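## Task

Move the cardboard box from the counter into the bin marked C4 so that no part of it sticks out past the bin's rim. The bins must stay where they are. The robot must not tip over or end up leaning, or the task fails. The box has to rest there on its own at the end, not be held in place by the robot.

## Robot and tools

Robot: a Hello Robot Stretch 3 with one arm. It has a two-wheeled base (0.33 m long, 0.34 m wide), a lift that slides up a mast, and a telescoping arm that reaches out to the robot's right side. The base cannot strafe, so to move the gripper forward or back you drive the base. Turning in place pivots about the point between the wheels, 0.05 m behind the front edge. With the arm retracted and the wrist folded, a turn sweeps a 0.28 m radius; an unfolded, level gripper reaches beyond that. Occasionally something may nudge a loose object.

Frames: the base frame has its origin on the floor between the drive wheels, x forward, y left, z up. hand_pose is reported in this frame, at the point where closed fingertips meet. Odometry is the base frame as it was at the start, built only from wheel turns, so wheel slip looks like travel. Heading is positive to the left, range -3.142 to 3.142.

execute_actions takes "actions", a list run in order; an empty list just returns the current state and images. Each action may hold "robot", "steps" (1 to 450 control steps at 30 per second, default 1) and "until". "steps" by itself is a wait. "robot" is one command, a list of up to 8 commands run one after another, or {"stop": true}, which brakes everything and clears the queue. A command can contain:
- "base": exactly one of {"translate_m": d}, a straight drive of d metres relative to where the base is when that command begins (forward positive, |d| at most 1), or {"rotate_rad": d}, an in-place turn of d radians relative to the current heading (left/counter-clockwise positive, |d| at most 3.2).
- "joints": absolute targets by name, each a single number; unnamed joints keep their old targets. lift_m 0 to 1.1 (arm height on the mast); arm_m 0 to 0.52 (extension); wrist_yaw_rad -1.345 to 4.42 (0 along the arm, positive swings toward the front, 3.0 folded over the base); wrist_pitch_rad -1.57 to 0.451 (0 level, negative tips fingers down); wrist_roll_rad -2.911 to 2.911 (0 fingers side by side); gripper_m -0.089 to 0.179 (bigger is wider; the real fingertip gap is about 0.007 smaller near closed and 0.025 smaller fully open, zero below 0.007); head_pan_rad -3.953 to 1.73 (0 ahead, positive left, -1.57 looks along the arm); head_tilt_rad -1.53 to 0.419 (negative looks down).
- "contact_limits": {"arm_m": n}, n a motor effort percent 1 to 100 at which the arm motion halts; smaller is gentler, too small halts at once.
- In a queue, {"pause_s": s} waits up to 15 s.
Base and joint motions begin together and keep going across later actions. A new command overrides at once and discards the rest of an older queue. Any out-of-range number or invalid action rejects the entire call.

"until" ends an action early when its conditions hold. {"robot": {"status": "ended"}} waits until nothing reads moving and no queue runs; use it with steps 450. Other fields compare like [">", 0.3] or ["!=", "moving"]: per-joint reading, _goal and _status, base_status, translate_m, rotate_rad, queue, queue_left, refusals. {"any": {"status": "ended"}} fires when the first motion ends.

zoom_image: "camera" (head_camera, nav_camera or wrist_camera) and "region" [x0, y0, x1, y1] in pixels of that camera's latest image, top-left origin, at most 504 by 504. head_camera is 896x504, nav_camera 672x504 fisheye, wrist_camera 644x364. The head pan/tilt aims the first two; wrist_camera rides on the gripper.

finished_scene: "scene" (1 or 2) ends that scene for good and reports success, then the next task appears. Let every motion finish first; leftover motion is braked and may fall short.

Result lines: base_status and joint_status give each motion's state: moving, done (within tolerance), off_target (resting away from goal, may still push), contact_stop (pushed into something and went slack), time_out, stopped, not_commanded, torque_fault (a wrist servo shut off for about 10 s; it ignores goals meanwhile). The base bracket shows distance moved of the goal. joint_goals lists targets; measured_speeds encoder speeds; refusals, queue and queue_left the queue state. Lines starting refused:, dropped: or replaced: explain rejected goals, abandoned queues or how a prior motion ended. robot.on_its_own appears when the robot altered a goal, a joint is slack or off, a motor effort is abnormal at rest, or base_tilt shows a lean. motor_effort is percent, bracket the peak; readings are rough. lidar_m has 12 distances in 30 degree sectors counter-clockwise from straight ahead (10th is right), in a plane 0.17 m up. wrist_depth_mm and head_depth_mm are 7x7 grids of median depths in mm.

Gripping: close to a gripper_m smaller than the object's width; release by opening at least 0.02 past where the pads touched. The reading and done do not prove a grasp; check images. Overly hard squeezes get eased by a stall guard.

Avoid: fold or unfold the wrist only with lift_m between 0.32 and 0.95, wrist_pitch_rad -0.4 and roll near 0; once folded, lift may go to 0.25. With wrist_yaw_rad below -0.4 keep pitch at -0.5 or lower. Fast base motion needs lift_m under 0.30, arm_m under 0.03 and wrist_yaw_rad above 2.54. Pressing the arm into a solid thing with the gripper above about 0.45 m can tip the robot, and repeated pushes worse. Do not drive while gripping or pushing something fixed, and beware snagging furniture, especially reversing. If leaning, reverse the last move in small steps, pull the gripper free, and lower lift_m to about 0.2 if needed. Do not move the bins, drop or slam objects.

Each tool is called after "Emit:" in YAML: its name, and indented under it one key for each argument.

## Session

Emit:
execute_actions:
  actions: []

Scene clock: 0.00 s.
robot.base_odometry: x=+0.000 y=+0.000 heading=+0.000 (m, m, rad; robot's odometry frame)
robot.turned_by_wheels: +0.000 (rad since the last result)
robot.turned_by_imu: +0.000 (rad since the last result)
robot.base_tilt: forward=+2.3 right=-1.6 (deg)
robot.lidar_m: 1.51 1.36 1.36 0.86 0.77 0.77 0.92 2.43 2.40 2.79 2.74 2.39
robot.head_depth_mm: 1711 2311 2313 2340 2344 2337 2307 / 1720 2091 2071 2058 2071 2067 2064 / 1726 1895 1894 1895 1891 1896 1887 / 1686 1722 1703 1705 1721 1706 1711 / 1563 1569 1562 1567 1562 1553 1561 / 1448 1444 1438 1442 1447 1441 1440 / 1340 1344 1342 1331 1331 1332 1330
robot.base_status: not_commanded
robot.joint_positions: lift_m=+0.582 arm_m=-0.003 wrist_yaw_rad=+2.854 wrist_pitch_rad=-0.572 wrist_roll_rad=+0.017 gripper_m=+0.037 head_pan_rad=+0.010 head_tilt_rad=-0.005
robot.joint_goals: lift_m=+0.582 arm_m=-0.003 wrist_yaw_rad=+2.854 wrist_pitch_rad=-0.572 wrist_roll_rad=+0.017 gripper_m=+0.037 head_pan_rad=+0.010 head_tilt_rad=-0.005
robot.joint_status: lift_m=not_commanded arm_m=not_commanded wrist_yaw_rad=not_commanded wrist_pitch_rad=not_commanded wrist_roll_rad=not_commanded gripper_m=not_commanded head_pan_rad=not_commanded head_tilt_rad=not_commanded
robot.measured_speeds: translate_m=+0.000 rotate_rad=+0.000 lift_m=+0.000 arm_m=+0.000 wrist_yaw_rad=+0.000 wrist_pitch_rad=+0.000 wrist_roll_rad=+0.000 head_pan_rad=+0.000 head_tilt_rad=+0.000
robot: refusals=0 queue=idle queue_left=0
robot.motor_effort: left_wheel=+0 right_wheel=+0 lift_m=+20 arm_m=+0 wrist_yaw_rad=+0 wrist_pitch_rad=+4 wrist_roll_rad=+0 gripper_m=+0 head_pan_rad=+0 head_tilt_rad=+1 (%)
robot.hand_pose: x=+0.0361 y=+0.0521 z=+0.5617 quat_wxyz=(+0.296, +0.705, +0.098, +0.637) (m; robot's base frame)
robot.wrist_depth_mm: - 734 - - - - 957 / - 799 - - - - - / 632 871 - - - - - / 683 - - - - - - / 752 869 888 899 874 876 876 / 732 761 - 766 766 754 765 / 672 674 647 666 645 669 668
pictures: head_camera (sideways: a quarter turn clockwise sets it upright), nav_camera (sideways: a quarter turn counterclockwise sets it upright), wrist_camera
camera_calibration (this result's frames):
head_camera: T_world_to_cam=[[0.0505983, -0.0608637, -0.996863, 1.3165], [-0.0538357, 0.996524, -0.0635756, 0.0861594], [0.997267, 0.0568836, 0.0471458, -0.111006], [0, 0, 0, 1]] pos_world=[0.0487288, 0.000581484, 1.32308]
nav_camera: T_world_to_cam=[[0.0249317, -0.0223742, 0.999439, -1.26038], [-0.000670768, -0.99975, -0.0223645, 0.0843038], [0.999689, -0.000112808, -0.0249404, -0.0138383], [0, 0, 0, 1]] pos_world=[0.045314, 0.056081, 1.26122]
wrist_camera: T_world_to_cam=[[0.965533, -0.259203, -0.0236432, 0.00123667], [-0.18594, -0.623349, -0.759515, 0.508054], [0.18213, 0.737733, -0.65006, 0.484618], [0, 0, 0, 1]] pos_world=[0.0050096, -0.0405038, 0.700934]
Images, in order (width x height): head_camera 896x504, nav_camera 672x504, wrist_camera 644x364.

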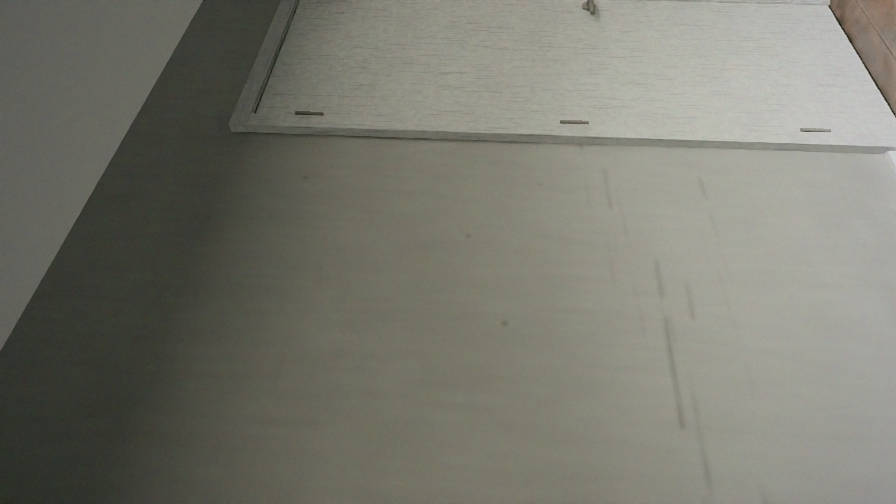

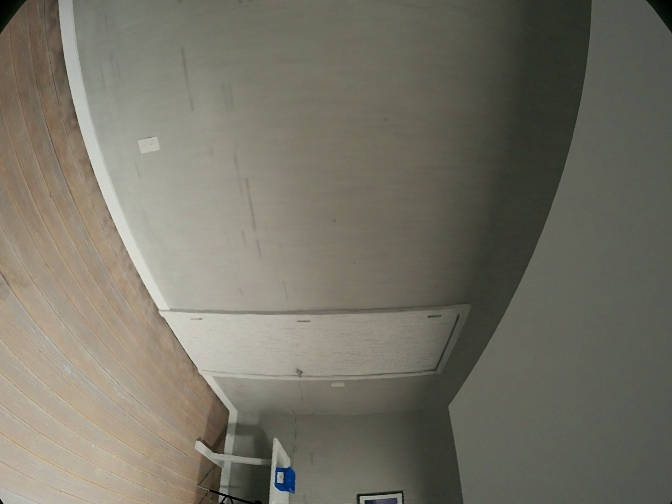

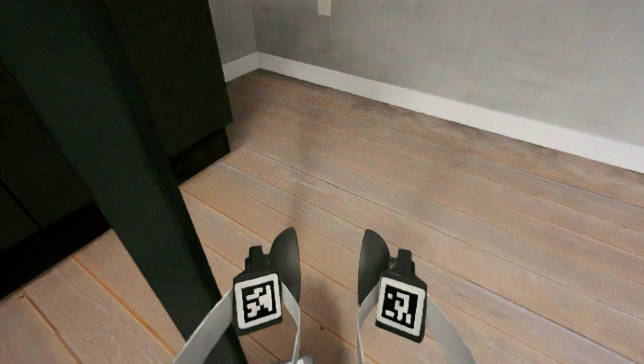

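Emit:
execute_actions:
  actions:
    - {"robot":{"joints":{"head_pan_rad":-0.9,"head_tilt_rad":-0.25,"wrist_pitch_rad":-0.4}},"steps":90,"until":{"robot":{"status":"ended"}}}

Emit:
zoom_image:
  camera: "head_camera"
  region: [400,120,520,420]

Emit:
execute_actions:
  actions:
    - {"robot":{"base":{"rotate_rad":-2.42},"joints":{"head_pan_rad":-1.2,"head_tilt_rad":-0.5}},"steps":250,"until":{"robot":{"status":"ended"}}}

Scene clock: 8.43 s.
robot.base_odometry: x=+0.000 y=+0.000 heading=+0.000 (m, m, rad; robot's odometry frame)
robot.turned_by_wheels: +0.000 (rad since the last result)
robot.turned_by_imu: -0.001 (rad since the last result)
robot.base_tilt: forward=+2.2 right=-1.7 (deg)
robot.lidar_m: 1.51 1.35 1.36 0.86 0.77 0.77 0.92 2.42 2.40 2.79 2.75 2.39
robot.head_depth_mm: 2647 3197 3351 3470 3377 2281 1702 / 2506 3213 3369 3484 3429 2265 1682 / 2506 3226 3316 3427 3168 2290 1680 / 2523 3213 3322 3362 3142 2210 1668 / 2942 3178 3304 3366 3310 2228 1659 / 2983 3253 3327 3437 3088 2178 1646 / 2983 3211 3299 3486 3260 2196 1655
robot.base_status: not_commanded
robot.joint_positions: lift_m=+0.582 arm_m=-0.003 wrist_yaw_rad=+2.854 wrist_pitch_rad=-0.420 wrist_roll_rad=+0.017 gripper_m=+0.037 head_pan_rad=-0.893 head_tilt_rad=-0.247
robot.joint_goals: lift_m=+0.582 arm_m=-0.003 wrist_yaw_rad=+2.854 wrist_pitch_rad=-0.400 wrist_roll_rad=+0.017 gripper_m=+0.037 head_pan_rad=-0.900 head_tilt_rad=-0.250
robot.joint_status: lift_m=not_commanded arm_m=not_commanded wrist_yaw_rad=not_commanded wrist_pitch_rad=done wrist_roll_rad=not_commanded gripper_m=not_commanded head_pan_rad=done head_tilt_rad=done
robot.measured_speeds: translate_m=+0.000 rotate_rad=+0.000 lift_m=+0.000 arm_m=+0.000 wrist_yaw_rad=+0.000 wrist_pitch_rad=+0.000 wrist_roll_rad=+0.000 head_pan_rad=+0.000 head_tilt_rad=+0.000
robot: refusals=0 queue=done queue_left=0
robot.motor_effort: left_wheel=+0(1) right_wheel=+0(0) lift_m=+20(20) arm_m=+0(0) wrist_yaw_rad=+0(1) wrist_pitch_rad=+7(7) wrist_roll_rad=+0(0) gripper_m=+0(2) head_pan_rad=-4(43) head_tilt_rad=-1(17) (%)
robot.hand_pose: x=+0.0423 y=+0.0729 z=+0.5941 quat_wxyz=(+0.246, +0.711, +0.045, +0.657) (m; robot's base frame)
robot.wrist_depth_mm: - 718 - - - - 948 / - 787 - - - - - / - 818 - - - - - / 628 893 - - - - - / 677 - - - - - - / 744 - 883 864 857 863 863 / 734 744 718 744 717 744 736
pictures: head_camera (sideways: a quarter turn clockwise sets it upright), nav_camera (sideways: a quarter turn counterclockwise sets it upright), wrist_camera
camera_calibration (this result's frames):
head_camera: T_world_to_cam=[[-0.166897, 0.109352, -0.979892, 1.29542], [0.740513, 0.670077, -0.0513479, 0.0653766], [0.650988, -0.734193, -0.19281, 0.203479], [0, 0, 0, 1]] pos_world=[0.0353267, -0.0360707, 1.31196]
nav_camera: T_world_to_cam=[[0.147317, -0.218992, 0.964541, -1.21539], [-0.788689, -0.614497, -0.0190586, 0.0848003], [0.596882, -0.757915, -0.263242, 0.298816], [0, 0, 0, 1]] pos_world=[0.0675702, 0.0124268, 1.25257]
wrist_camera: T_world_to_cam=[[0.966495, -0.255937, -0.0195865, -0.00120269], [-0.151261, -0.506233, -0.849028, 0.589939], [0.207382, 0.823544, -0.527985, 0.409361], [0, 0, 0, 1]] pos_world=[0.00550318, -0.0387877, 0.716988]
Images, in order (width x height): head_camera 896x504, nav_camera 672x504, wrist_camera 644x364.

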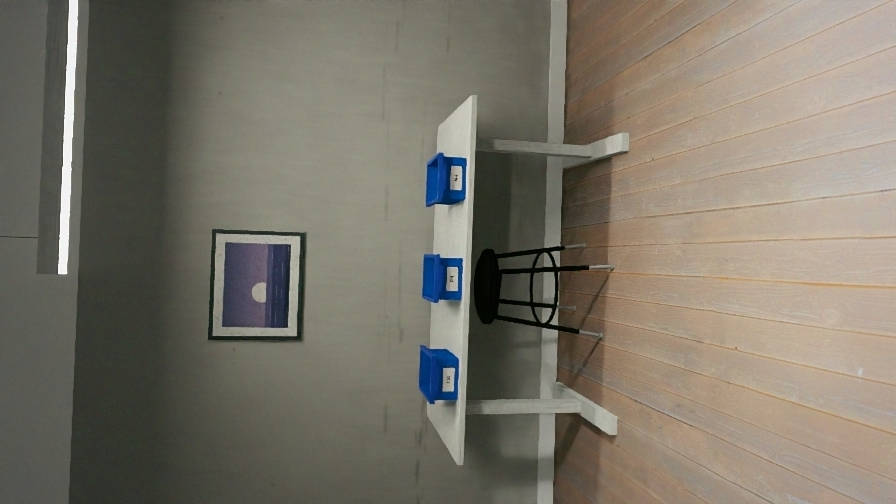

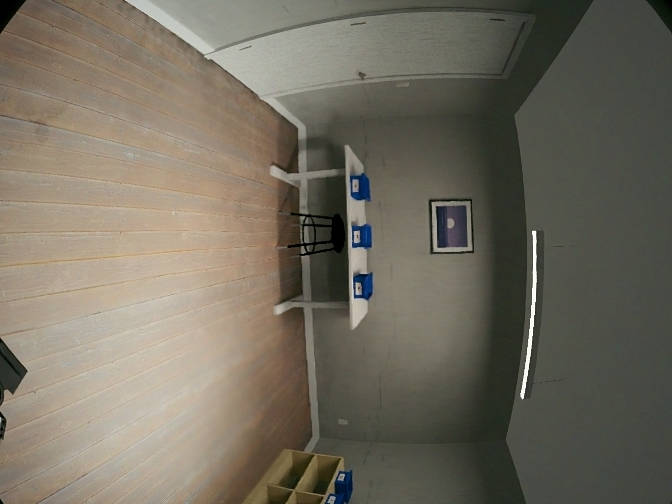

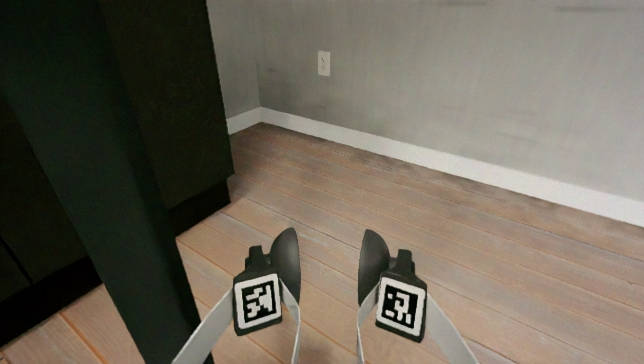

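Region (400, 120, 520, 420) of head_camera's 896x504 image, scaled by 1.680, with more detail than that image has; it fills the left 202 columns of this view, and the rest is white.

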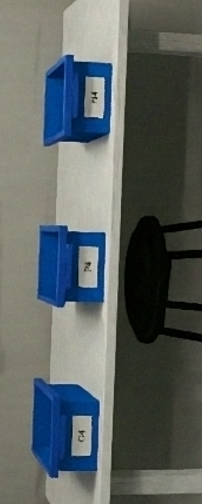

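Scene clock: 13.20 s.
robot.base_odometry: x=+0.000 y=+0.000 heading=-2.420 (m, m, rad; robot's odometry frame)
robot.turned_by_wheels: -2.420 (rad since the last result)
robot.turned_by_imu: -2.411 (rad since the last result)
robot.base_tilt: forward=+2.3 right=-1.6 (deg)
robot.lidar_m: 2.43 2.39 3.25 2.74 1.94 1.41 1.35 1.40 0.80 0.77 0.79 1.07
robot.head_depth_mm: 1121 1189 1268 917 813 890 988 / 1158 1238 1319 909 856 944 1049 / 1205 1289 1373 905 901 1000 1123 / 1246 1350 1416 907 951 1058 1242 / 1307 1415 1482 942 1003 1132 1271 / 1361 1474 1516 985 1073 1211 1325 / 1431 1560 1504 1031 1139 1307 1326
robot.base_status: done (rotate_rad -2.4199 of -2.4200)
robot.joint_positions: lift_m=+0.582 arm_m=-0.003 wrist_yaw_rad=+2.854 wrist_pitch_rad=-0.420 wrist_roll_rad=+0.017 gripper_m=+0.037 head_pan_rad=-1.193 head_tilt_rad=-0.494
robot.joint_goals: lift_m=+0.582 arm_m=-0.003 wrist_yaw_rad=+2.854 wrist_pitch_rad=-0.400 wrist_roll_rad=+0.017 gripper_m=+0.037 head_pan_rad=-1.200 head_tilt_rad=-0.500
robot.joint_status: lift_m=not_commanded arm_m=not_commanded wrist_yaw_rad=not_commanded wrist_pitch_rad=done wrist_roll_rad=not_commanded gripper_m=not_commanded head_pan_rad=done head_tilt_rad=done
robot.measured_speeds: translate_m=+0.000 rotate_rad=+0.000 lift_m=+0.000 arm_m=+0.000 wrist_yaw_rad=+0.000 wrist_pitch_rad=+0.000 wrist_roll_rad=+0.000 head_pan_rad=+0.000 head_tilt_rad=+0.000
robot: refusals=0 queue=done queue_left=0
robot.motor_effort: left_wheel=+3(7) right_wheel=-2(5) lift_m=+20(20) arm_m=+0(0) wrist_yaw_rad=+0(0) wrist_pitch_rad=+7(7) wrist_roll_rad=+1(0) gripper_m=+1(1) head_pan_rad=-4(25) head_tilt_rad=-2(18) (%)
robot.hand_pose: x=+0.0423 y=+0.0729 z=+0.5942 quat_wxyz=(+0.246, +0.711, +0.045, +0.657) (m; robot's base frame)
robot.wrist_depth_mm: - - - - - - - / - - - - - - - / - - - - - - - / - - - - - - - / - - - - - - - / 857 - 897 868 869 871 880 / 745 748 722 736 720 745 733
pictures: head_camera (sideways: a quarter turn clockwise sets it upright), nav_camera (sideways: a quarter turn counterclockwise sets it upright), wrist_camera
camera_calibration (this result's frames):
head_camera: T_world_to_cam=[[-0.213383, 0.371297, -0.903663, 1.19616], [0.901584, 0.431125, -0.035752, 0.0440759], [0.376317, -0.822356, -0.42675, 0.509619], [0, 0, 0, 1]] pos_world=[0.0237238, -0.0440433, 1.29998]
nav_camera: T_world_to_cam=[[0.160046, -0.464684, 0.870893, -1.09325], [-0.936694, -0.349848, -0.0145312, 0.0798035], [0.311432, -0.813434, -0.491258, 0.597287], [0, 0, 0, 1]] pos_world=[0.0637064, 0.00575781, 1.24668]
wrist_camera: T_world_to_cam=[[0.966498, -0.255926, -0.0195713, -0.00121567], [-0.151133, -0.505802, -0.849307, 0.590197], [0.207461, 0.823812, -0.527536, 0.409089], [0, 0, 0, 1]] pos_world=[0.00550365, -0.0387997, 0.717044]
Images, in order (width x height): head_camera 896x504, nav_camera 672x504, wrist_camera 644x364.

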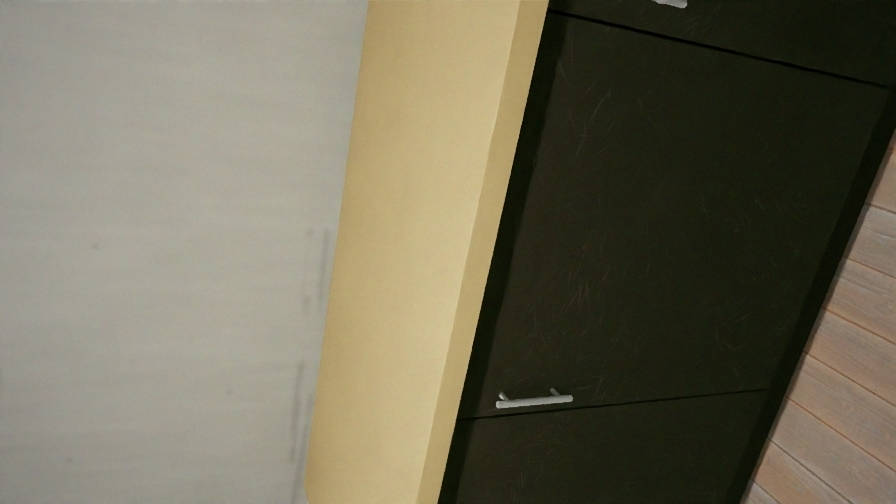

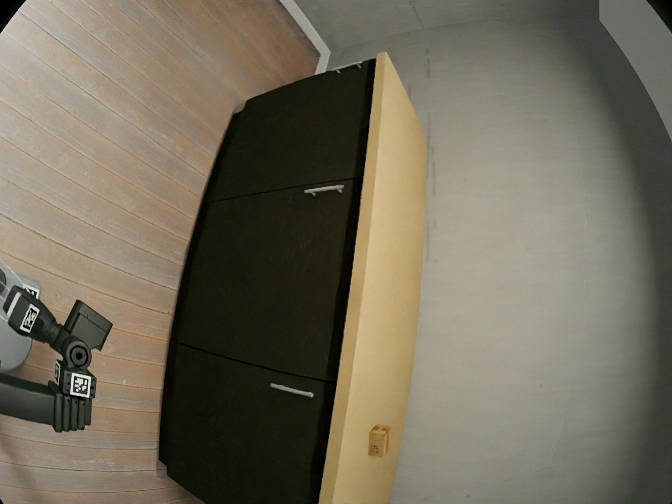

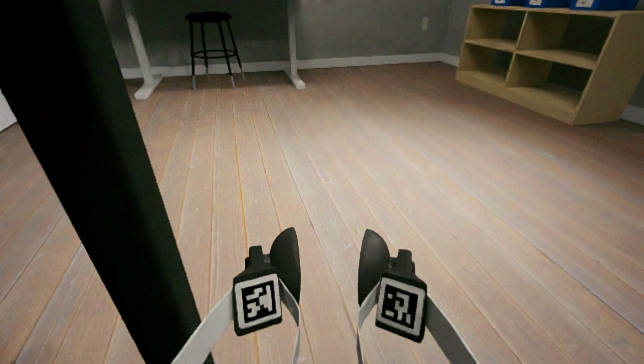

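Emit:
execute_actions:
  actions:
    - {"robot":{"joints":{"lift_m":1.07,"wrist_yaw_rad":0,"head_pan_rad":-1.57,"head_tilt_rad":-0.6}}}
    - {"robot":[{"base":{"rotate_rad":1.03}},{"base":{"translate_m":-0.35},"joints":{"gripper_m":0.17}},{"base":{"rotate_rad":-1.03},"joints":{"arm_m":0.2,"wrist_pitch_rad":-0.8}}],"steps":450,"until":{"robot":{"status":"ended"}}}

Scene clock: 26.67 s.
robot.base_odometry: x=-0.063 y=+0.344 heading=-2.420 (m, m, rad; robot's odometry frame)
robot.turned_by_wheels: +0.000 (rad since the last result)
robot.turned_by_imu: -0.002 (rad since the last result)
robot.base_tilt: forward=+2.1 right=-1.6 (deg)
robot.lidar_m: 2.61 2.70 3.14 3.06 1.68 1.22 1.17 1.21 0.49 0.47 0.48 0.65
robot.head_depth_mm: 856 - - 748 580 648 771 / 867 - - 707 579 650 775 / 879 - - 674 577 651 775 / 884 968 1037 680 575 650 781 / 886 974 1034 734 574 654 782 / 886 983 1039 729 571 655 784 / 892 979 1041 726 569 657 786
robot.base_status: done (rotate_rad -1.0299 of -1.0300)
robot.joint_positions: lift_m=+1.070 arm_m=+0.200 wrist_yaw_rad=+0.001 wrist_pitch_rad=-0.809 wrist_roll_rad=+0.017 gripper_m=+0.170 head_pan_rad=-1.563 head_tilt_rad=-0.593
robot.joint_goals: lift_m=+1.070 arm_m=+0.200 wrist_yaw_rad=+0.000 wrist_pitch_rad=-0.800 wrist_roll_rad=+0.017 gripper_m=+0.170 head_pan_rad=-1.570 head_tilt_rad=-0.600
robot.joint_status: lift_m=done arm_m=done wrist_yaw_rad=done wrist_pitch_rad=done wrist_roll_rad=not_commanded gripper_m=done head_pan_rad=done head_tilt_rad=done
robot.measured_speeds: translate_m=+0.000 rotate_rad=+0.000 lift_m=+0.000 arm_m=+0.000 wrist_yaw_rad=+0.000 wrist_pitch_rad=+0.000 wrist_roll_rad=+0.000 head_pan_rad=+0.000 head_tilt_rad=+0.000
robot: refusals=0 queue=done queue_left=0
robot.motor_effort: left_wheel=+2(7) right_wheel=-2(4) lift_m=+22(23) arm_m=+3(8) wrist_yaw_rad=-1(2) wrist_pitch_rad=+3(7) wrist_roll_rad=+0(0) gripper_m=+2(97) head_pan_rad=-3(28) head_tilt_rad=-3(11) (%)
robot.hand_pose: x=-0.0214 y=-0.5042 z=+1.0066 quat_wxyz=(+0.645, +0.276, -0.655, -0.281) (m; robot's base frame)
robot.wrist_depth_mm: 495 495 485 486 480 476 583 / 414 408 409 409 407 402 401 / 355 354 352 287 352 347 347 / 313 311 310 304 307 307 309 / 277 278 277 277 274 274 273 / 253 - 250 248 250 247 247 / 233 225 227 227 226 225 229
pictures: head_camera (sideways: a quarter turn clockwise sets it upright), nav_camera (sideways: a quarter turn counterclockwise sets it upright), wrist_camera
camera_calibration (this result's frames):
head_camera: T_world_to_cam=[[-0.0652877, 0.510599, -0.857337, 1.13483], [0.996458, 0.0789942, -0.028836, 0.0344891], [0.053001, -0.856183, -0.513947, 0.625051], [0, 0, 0, 1]] pos_world=[0.00659504, -0.0470081, 1.29517]
nav_camera: T_world_to_cam=[[-0.0182469, -0.574799, 0.818091, -1.02331], [-0.999824, 0.0140166, -0.0124522, 0.0774802], [-0.00430938, -0.818175, -0.574954, 0.708107], [0, 0, 0, 1]] pos_world=[0.0618458, -0.00992869, 1.24525]
wrist_camera: T_world_to_cam=[[-0.999391, -0.0196561, -0.0288243, 0.00704514], [0.000960429, 0.810372, -0.585915, 1.04059], [0.0348752, -0.585586, -0.80986, 0.685176], [0, 0, 0, 1]] pos_world=[-0.0178542, -0.441895, 1.1648]
Images, in order (width x height): head_camera 896x504, nav_camera 672x504, wrist_camera 644x364.

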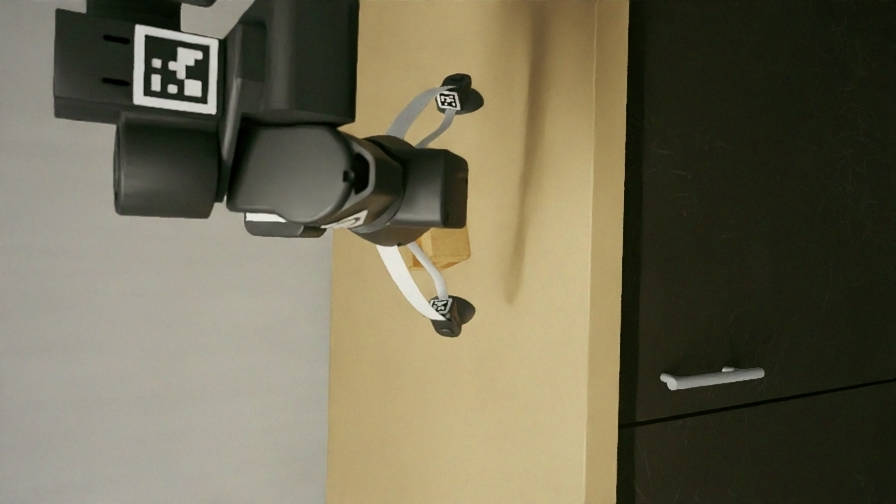

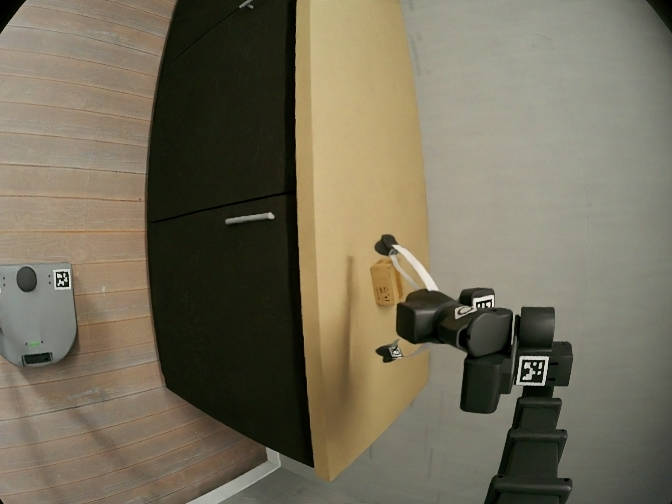

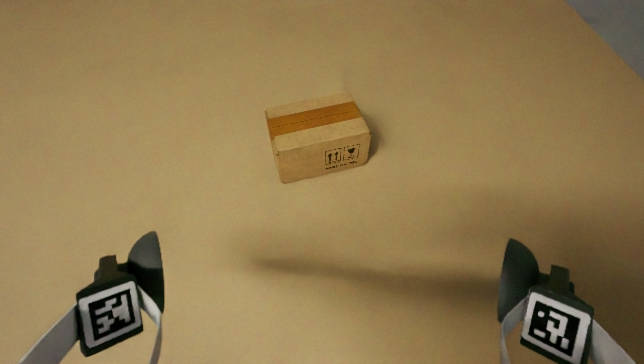

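Emit:
execute_actions:
  actions:
    - {"robot":[{"base":{"translate_m":-0.028},"joints":{"arm_m":0.363,"wrist_yaw_rad":0.3}},{"joints":{"lift_m":1.003}},{"joints":{"gripper_m":0.05}},{"joints":{"lift_m":1.04}}],"steps":450,"until":{"robot":{"status":"ended"}}}

Scene clock: 36.57 s.
robot.base_odometry: x=-0.042 y=+0.363 heading=-2.420 (m, m, rad; robot's odometry frame)
robot.turned_by_wheels: +0.000 (rad since the last result)
robot.turned_by_imu: -0.002 (rad since the last result)
robot.base_tilt: forward=+2.2 right=-1.6 (deg)
robot.lidar_m: 2.63 2.73 3.17 3.08 1.64 1.19 1.15 1.18 0.49 0.47 0.48 0.65
robot.head_depth_mm: 875 - 1033 749 581 648 771 / 876 - 1039 744 578 650 774 / 879 - 1038 708 576 650 776 / 884 973 1052 677 574 653 779 / 886 980 1034 701 572 657 782 / 887 978 1035 730 572 654 783 / 891 981 1038 729 567 659 791
robot.base_status: done (translate_m -0.0280 of -0.0280)
robot.joint_positions: lift_m=+1.040 arm_m=+0.363 wrist_yaw_rad=+0.299 wrist_pitch_rad=-0.816 wrist_roll_rad=+0.017 gripper_m=+0.051 head_pan_rad=-1.563 head_tilt_rad=-0.593
robot.joint_goals: lift_m=+1.040 arm_m=+0.363 wrist_yaw_rad=+0.300 wrist_pitch_rad=-0.800 wrist_roll_rad=+0.017 gripper_m=+0.050 head_pan_rad=-1.570 head_tilt_rad=-0.600
robot.joint_status: lift_m=done arm_m=done wrist_yaw_rad=done wrist_pitch_rad=done wrist_roll_rad=not_commanded gripper_m=done head_pan_rad=done head_tilt_rad=done
robot.measured_speeds: translate_m=+0.000 rotate_rad=+0.000 lift_m=+0.000 arm_m=+0.000 wrist_yaw_rad=+0.000 wrist_pitch_rad=+0.000 wrist_roll_rad=+0.000 head_pan_rad=+0.000 head_tilt_rad=+0.000
robot: refusals=0 queue=done queue_left=0
robot.motor_effort: left_wheel=+2(5) right_wheel=-2(5) lift_m=+23(23) arm_m=+3(3) wrist_yaw_rad=+0(4) wrist_pitch_rad=+6(6) wrist_roll_rad=+0(1) gripper_m=-20(99) head_pan_rad=-3(3) head_tilt_rad=-3(3) (%)
robot.hand_pose: x=+0.0249 y=-0.6588 z=+0.9754 quat_wxyz=(+0.679, +0.372, -0.606, -0.184) (m; robot's base frame)
robot.wrist_depth_mm: 424 421 420 418 416 399 379 / 356 357 356 355 350 348 350 / 309 310 305 305 303 304 301 / 273 272 270 268 268 268 266 / 245 243 156 145 149 239 238 / 220 220 132 132 131 216 216 / 201 200 196 192 193 196 198
pictures: head_camera (sideways: a quarter turn clockwise sets it upright), nav_camera (sideways: a quarter turn counterclockwise sets it upright), wrist_camera
camera_calibration (this result's frames):
head_camera: T_world_to_cam=[[-0.0652814, 0.510615, -0.857328, 1.13482], [0.996459, 0.0789821, -0.0288347, 0.0344874], [0.0529901, -0.856174, -0.513963, 0.625072], [0, 0, 0, 1]] pos_world=[0.00659444, -0.047008, 1.29517]
nav_camera: T_world_to_cam=[[-0.0182541, -0.574814, 0.818081, -1.0233], [-0.999824, 0.0140295, -0.0124518, 0.0774797], [-0.0043198, -0.818164, -0.574969, 0.708126], [0, 0, 0, 1]] pos_world=[0.0618457, -0.00992836, 1.24525]
wrist_camera: T_world_to_cam=[[-0.949793, -0.311536, -0.0289568, -0.143981], [-0.237848, 0.779057, -0.580085, 1.12722], [0.203276, -0.544074, -0.814041, 0.595003], [0, 0, 0, 1]] pos_world=[0.0104043, -0.599294, 1.13407]
Images, in order (width x height): head_camera 896x504, nav_camera 672x504, wrist_camera 644x364.

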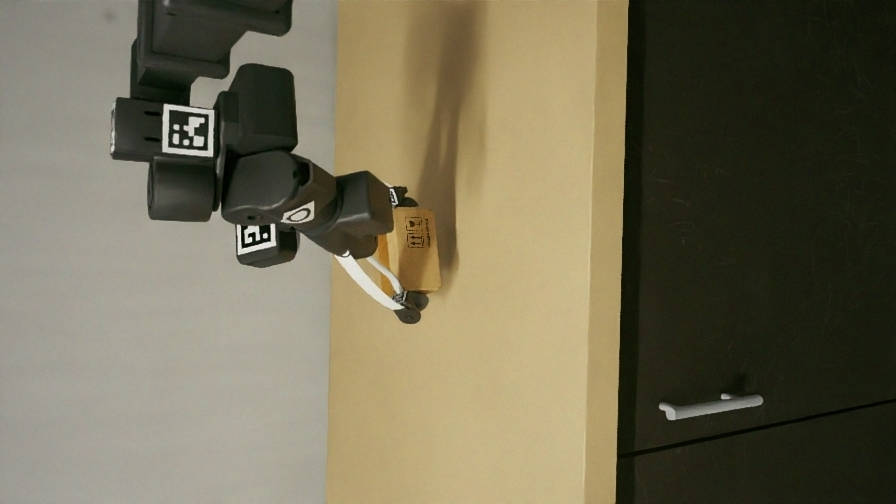

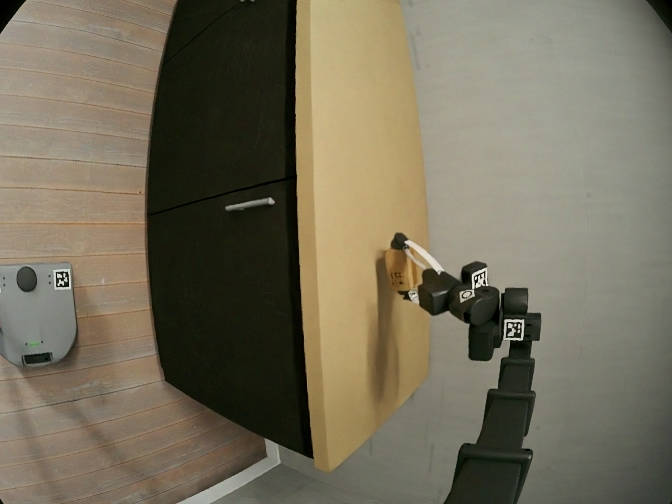

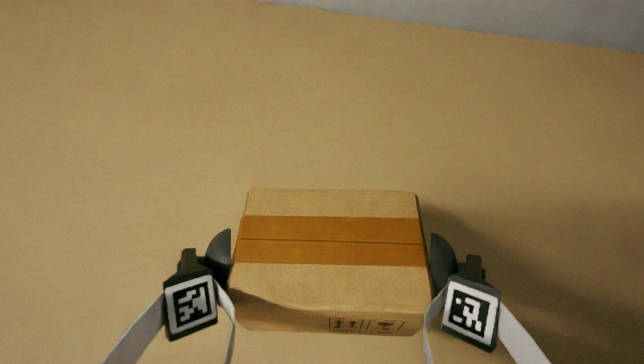

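Emit:
execute_actions:
  actions:
    - {"robot":{"joints":{"arm_m":0}},"steps":300,"until":{"robot":{"arm_m":["<",0.06]}}}
    - {"robot":{"base":{"rotate_rad":1.695},"joints":{"lift_m":0.29,"wrist_yaw_rad":1.4}},"steps":300,"until":{"robot":{"base_status":"done"}}}
    - {"robot":{"base":{"translate_m":1},"joints":{"wrist_pitch_rad":-0.4,"wrist_yaw_rad":2.6,"head_pan_rad":-0.1,"head_tilt_rad":-0.4}},"steps":400,"until":{"robot":{"translate_m":[">",0.8]}}}
    - {"robot":{"base":{"translate_m":1}},"steps":300,"until":{"robot":{"translate_m":[">",0.7]}}}
    - {"robot":{"base":{"translate_m":0.9}},"steps":300,"until":{"robot":{"translate_m":[">",0.65]}}}
    - {"robot":{"base":{"translate_m":0.3},"joints":{"lift_m":0.98}},"steps":300,"until":{"robot":{"base_status":"done"}}}
    - {"robot":{"base":{"rotate_rad":1.475},"joints":{"wrist_yaw_rad":1.2,"head_pan_rad":-1.5,"head_tilt_rad":-0.7}},"steps":300,"until":{"robot":{"base_status":"done"}}}
    - {"robot":{"joints":{"wrist_yaw_rad":0,"wrist_pitch_rad":-0.8}},"steps":300,"until":{"robot":{"status":"ended"}}}

Scene clock: 65.77 s.
robot.base_odometry: x=+1.805 y=-1.273 heading=+0.750 (m, m, rad; robot's odometry frame)
robot.turned_by_wheels: +3.170 (rad since the last result)
robot.turned_by_imu: +3.147 (rad since the last result)
robot.base_tilt: forward=+2.2 right=-1.6 (deg)
robot.lidar_m: 0.81 0.85 1.23 2.93 3.08 2.65 2.58 1.31 0.71 0.81 1.12 0.83
robot.head_depth_mm: 996 1107 1201 938 - - - / 1013 1123 1225 873 - - - / 1029 1144 1239 857 - - - / 1041 1161 1242 946 717 1304 1197 / 1059 1184 1299 941 748 1401 1170 / 1073 1207 1366 1512 743 1404 1188 / 1088 1227 1399 1625 1684 1399 1188
robot.base_status: done (rotate_rad +1.4749 of +1.4750)
robot.joint_positions: lift_m=+0.980 arm_m=+0.000 wrist_yaw_rad=+0.002 wrist_pitch_rad=-0.815 wrist_roll_rad=+0.017 gripper_m=+0.051 head_pan_rad=-1.493 head_tilt_rad=-0.691
robot.joint_goals: lift_m=+0.980 arm_m=+0.000 wrist_yaw_rad=+0.000 wrist_pitch_rad=-0.800 wrist_roll_rad=+0.017 gripper_m=+0.050 head_pan_rad=-1.500 head_tilt_rad=-0.700
robot.joint_status: lift_m=done arm_m=done wrist_yaw_rad=done wrist_pitch_rad=done wrist_roll_rad=not_commanded gripper_m=done head_pan_rad=done head_tilt_rad=done
robot.measured_speeds: translate_m=+0.000 rotate_rad=+0.000 lift_m=+0.000 arm_m=+0.000 wrist_yaw_rad=+0.000 wrist_pitch_rad=+0.000 wrist_roll_rad=+0.000 head_pan_rad=+0.000 head_tilt_rad=+0.000
robot: refusals=0 queue=done queue_left=0
robot.motor_effort: left_wheel=-2(7) right_wheel=+1(6) lift_m=+23(23) arm_m=-3(9) wrist_yaw_rad=-2(4) wrist_pitch_rad=+5(11) wrist_roll_rad=+0(0) gripper_m=-19(19) head_pan_rad=-4(44) head_tilt_rad=-3(21) (%)
robot.hand_pose: x=-0.0212 y=-0.3034 z=+0.9155 quat_wxyz=(+0.644, +0.279, -0.654, -0.282) (m; robot's base frame)
robot.wrist_depth_mm: 855 - 694 520 511 655 469 / 879 - 563 538 524 552 441 / 869 - 491 339 337 481 440 / 887 434 431 384 388 424 413 / 870 - 157 146 149 402 390 / 892 - 132 132 131 - - / 913 951 933 915 910 929 947
pictures: head_camera (sideways: a quarter turn clockwise sets it upright), nav_camera (sideways: a quarter turn counterclockwise sets it upright), wrist_camera
camera_calibration (this result's frames):
head_camera: T_world_to_cam=[[-0.10733, 0.58648, -0.802821, 1.064], [0.988265, 0.151205, -0.0216635, 0.0251981], [0.108685, -0.795725, -0.595827, 0.731238], [0, 0, 0, 1]] pos_world=[0.0098225, -0.0459632, 1.29044]
nav_camera: T_world_to_cam=[[0.0281812, -0.652221, 0.757504, -0.944615], [-0.998431, -0.0550554, -0.0102592, 0.0746152], [0.048396, -0.756026, -0.652749, 0.808988], [0, 0, 0, 1]] pos_world=[0.0619667, -0.000373954, 1.24438]
wrist_camera: T_world_to_cam=[[-0.999364, -0.0208152, -0.0289367, 0.00832759], [-0.000143966, 0.81414, -0.580669, 0.820906], [0.0356453, -0.580296, -0.813625, 0.734024], [0, 0, 0, 1]] pos_world=[-0.017724, -0.242208, 1.07414]
Images, in order (width x height): head_camera 896x504, nav_camera 672x504, wrist_camera 644x364.

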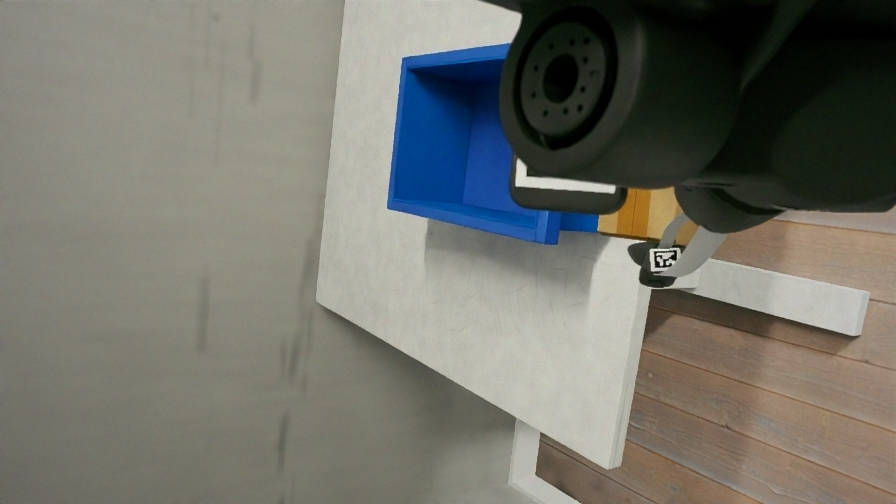

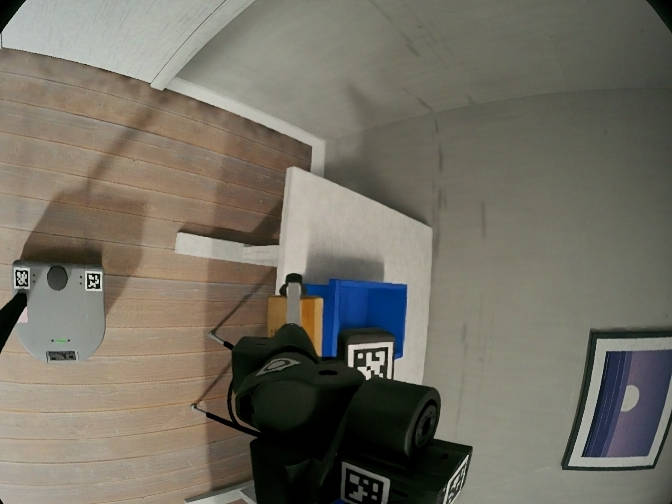

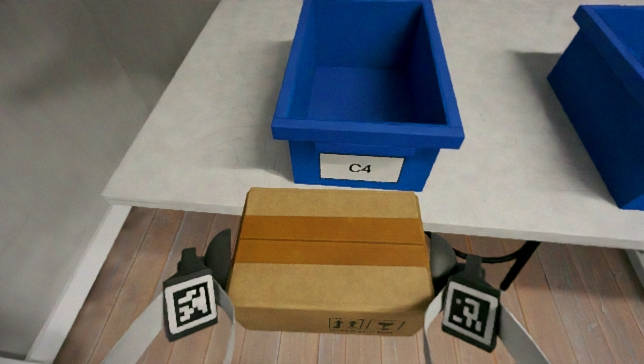

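Emit:
execute_actions:
  actions:
    - {"robot":[{"base":{"translate_m":-0.047},"joints":{"arm_m":0.355,"wrist_yaw_rad":-0.0}},{"joints":{"lift_m":0.93}}],"steps":300,"until":{"robot":{"status":"ended"}}}

Scene clock: 73.13 s.
robot.base_odometry: x=+1.771 y=-1.305 heading=+0.750 (m, m, rad; robot's odometry frame)
robot.turned_by_wheels: +0.000 (rad since the last result)
robot.turned_by_imu: -0.002 (rad since the last result)
robot.base_tilt: forward=+2.2 right=-1.7 (deg)
robot.lidar_m: 0.85 0.90 1.30 2.94 3.09 2.62 2.53 1.27 0.70 0.82 1.19 0.87
robot.head_depth_mm: 993 1088 - 918 755 1316 1198 / 1010 1101 - 849 689 1311 1200 / 1026 1140 1235 846 679 1348 1204 / 1042 1162 1246 878 684 1363 1196 / 1054 1179 1286 949 744 1342 1162 / 1067 1201 1368 943 742 1394 1194 / 1092 1223 1382 1617 789 1396 1185
robot.base_status: done (translate_m -0.0470 of -0.0470)
robot.joint_positions: lift_m=+0.930 arm_m=+0.355 wrist_yaw_rad=+0.001 wrist_pitch_rad=-0.816 wrist_roll_rad=+0.017 gripper_m=+0.051 head_pan_rad=-1.493 head_tilt_rad=-0.691
robot.joint_goals: lift_m=+0.930 arm_m=+0.355 wrist_yaw_rad=+0.000 wrist_pitch_rad=-0.800 wrist_roll_rad=+0.017 gripper_m=+0.050 head_pan_rad=-1.500 head_tilt_rad=-0.700
robot.joint_status: lift_m=done arm_m=done wrist_yaw_rad=done wrist_pitch_rad=done wrist_roll_rad=not_commanded gripper_m=done head_pan_rad=done head_tilt_rad=done
robot.measured_speeds: translate_m=+0.000 rotate_rad=+0.000 lift_m=+0.000 arm_m=+0.000 wrist_yaw_rad=+0.000 wrist_pitch_rad=+0.000 wrist_roll_rad=+0.000 head_pan_rad=+0.000 head_tilt_rad=+0.000
robot: refusals=0 queue=done queue_left=0
robot.motor_effort: left_wheel=-2(8) right_wheel=+1(3) lift_m=+18(22) arm_m=+3(5) wrist_yaw_rad=-1(2) wrist_pitch_rad=+6(6) wrist_roll_rad=+0(1) gripper_m=-20(19) head_pan_rad=-4(3) head_tilt_rad=-4(4) (%)
robot.hand_pose: x=-0.0215 y=-0.6576 z=+0.8656 quat_wxyz=(+0.644, +0.279, -0.654, -0.283) (m; robot's base frame)
robot.wrist_depth_mm: 668 640 576 562 563 563 553 / 792 499 481 481 473 472 472 / 866 417 408 414 416 411 413 / 814 370 248 251 245 361 363 / 332 329 156 145 149 319 324 / 299 298 132 132 131 294 293 / 272 268 242 259 232 266 267
pictures: head_camera (sideways: a quarter turn clockwise sets it upright), nav_camera (sideways: a quarter turn counterclockwise sets it upright), wrist_camera
camera_calibration (this result's frames):
head_camera: T_world_to_cam=[[-0.107199, 0.586566, -0.802776, 1.06394], [0.9883, 0.150978, -0.0216579, 0.0251906], [0.108497, -0.795705, -0.595888, 0.731319], [0, 0, 0, 1]] pos_world=[0.00981181, -0.0459632, 1.29044]
nav_camera: T_world_to_cam=[[0.0280349, -0.652285, 0.757455, -0.944549], [-0.998443, -0.0548238, -0.0102574, 0.074613], [0.0482174, -0.755988, -0.652807, 0.809063], [0, 0, 0, 1]] pos_world=[0.0619663, -0.000382517, 1.24438]
wrist_camera: T_world_to_cam=[[-0.999396, -0.0192168, -0.0289567, 0.00033104], [0.00113167, 0.814776, -0.579775, 1.07995], [0.0347347, -0.579458, -0.814262, 0.488985], [0, 0, 0, 1]] pos_world=[-0.017876, -0.596566, 1.0243]
Images, in order (width x height): head_camera 896x504, nav_camera 672x504, wrist_camera 644x364.

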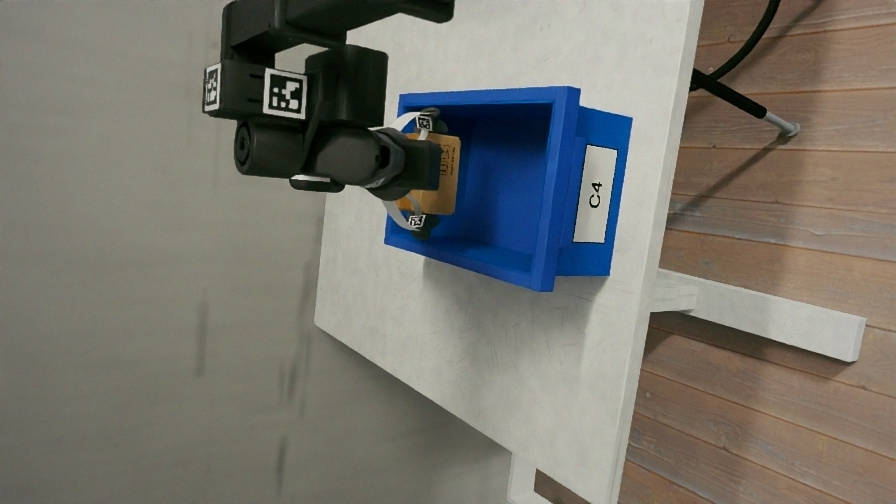

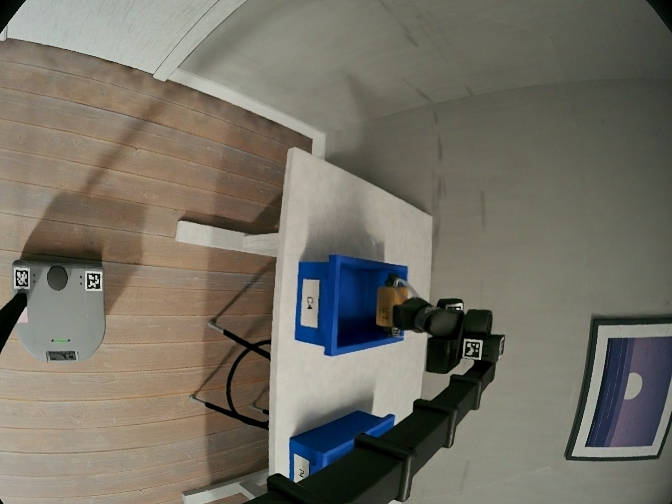

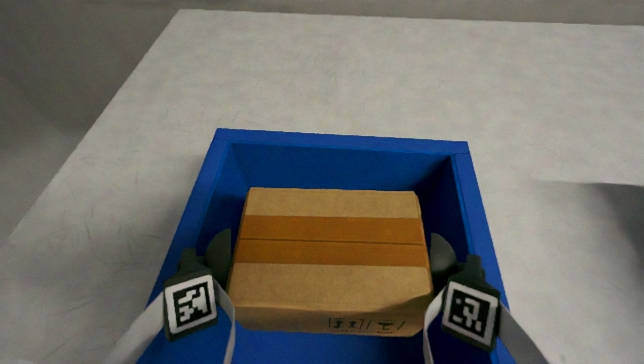

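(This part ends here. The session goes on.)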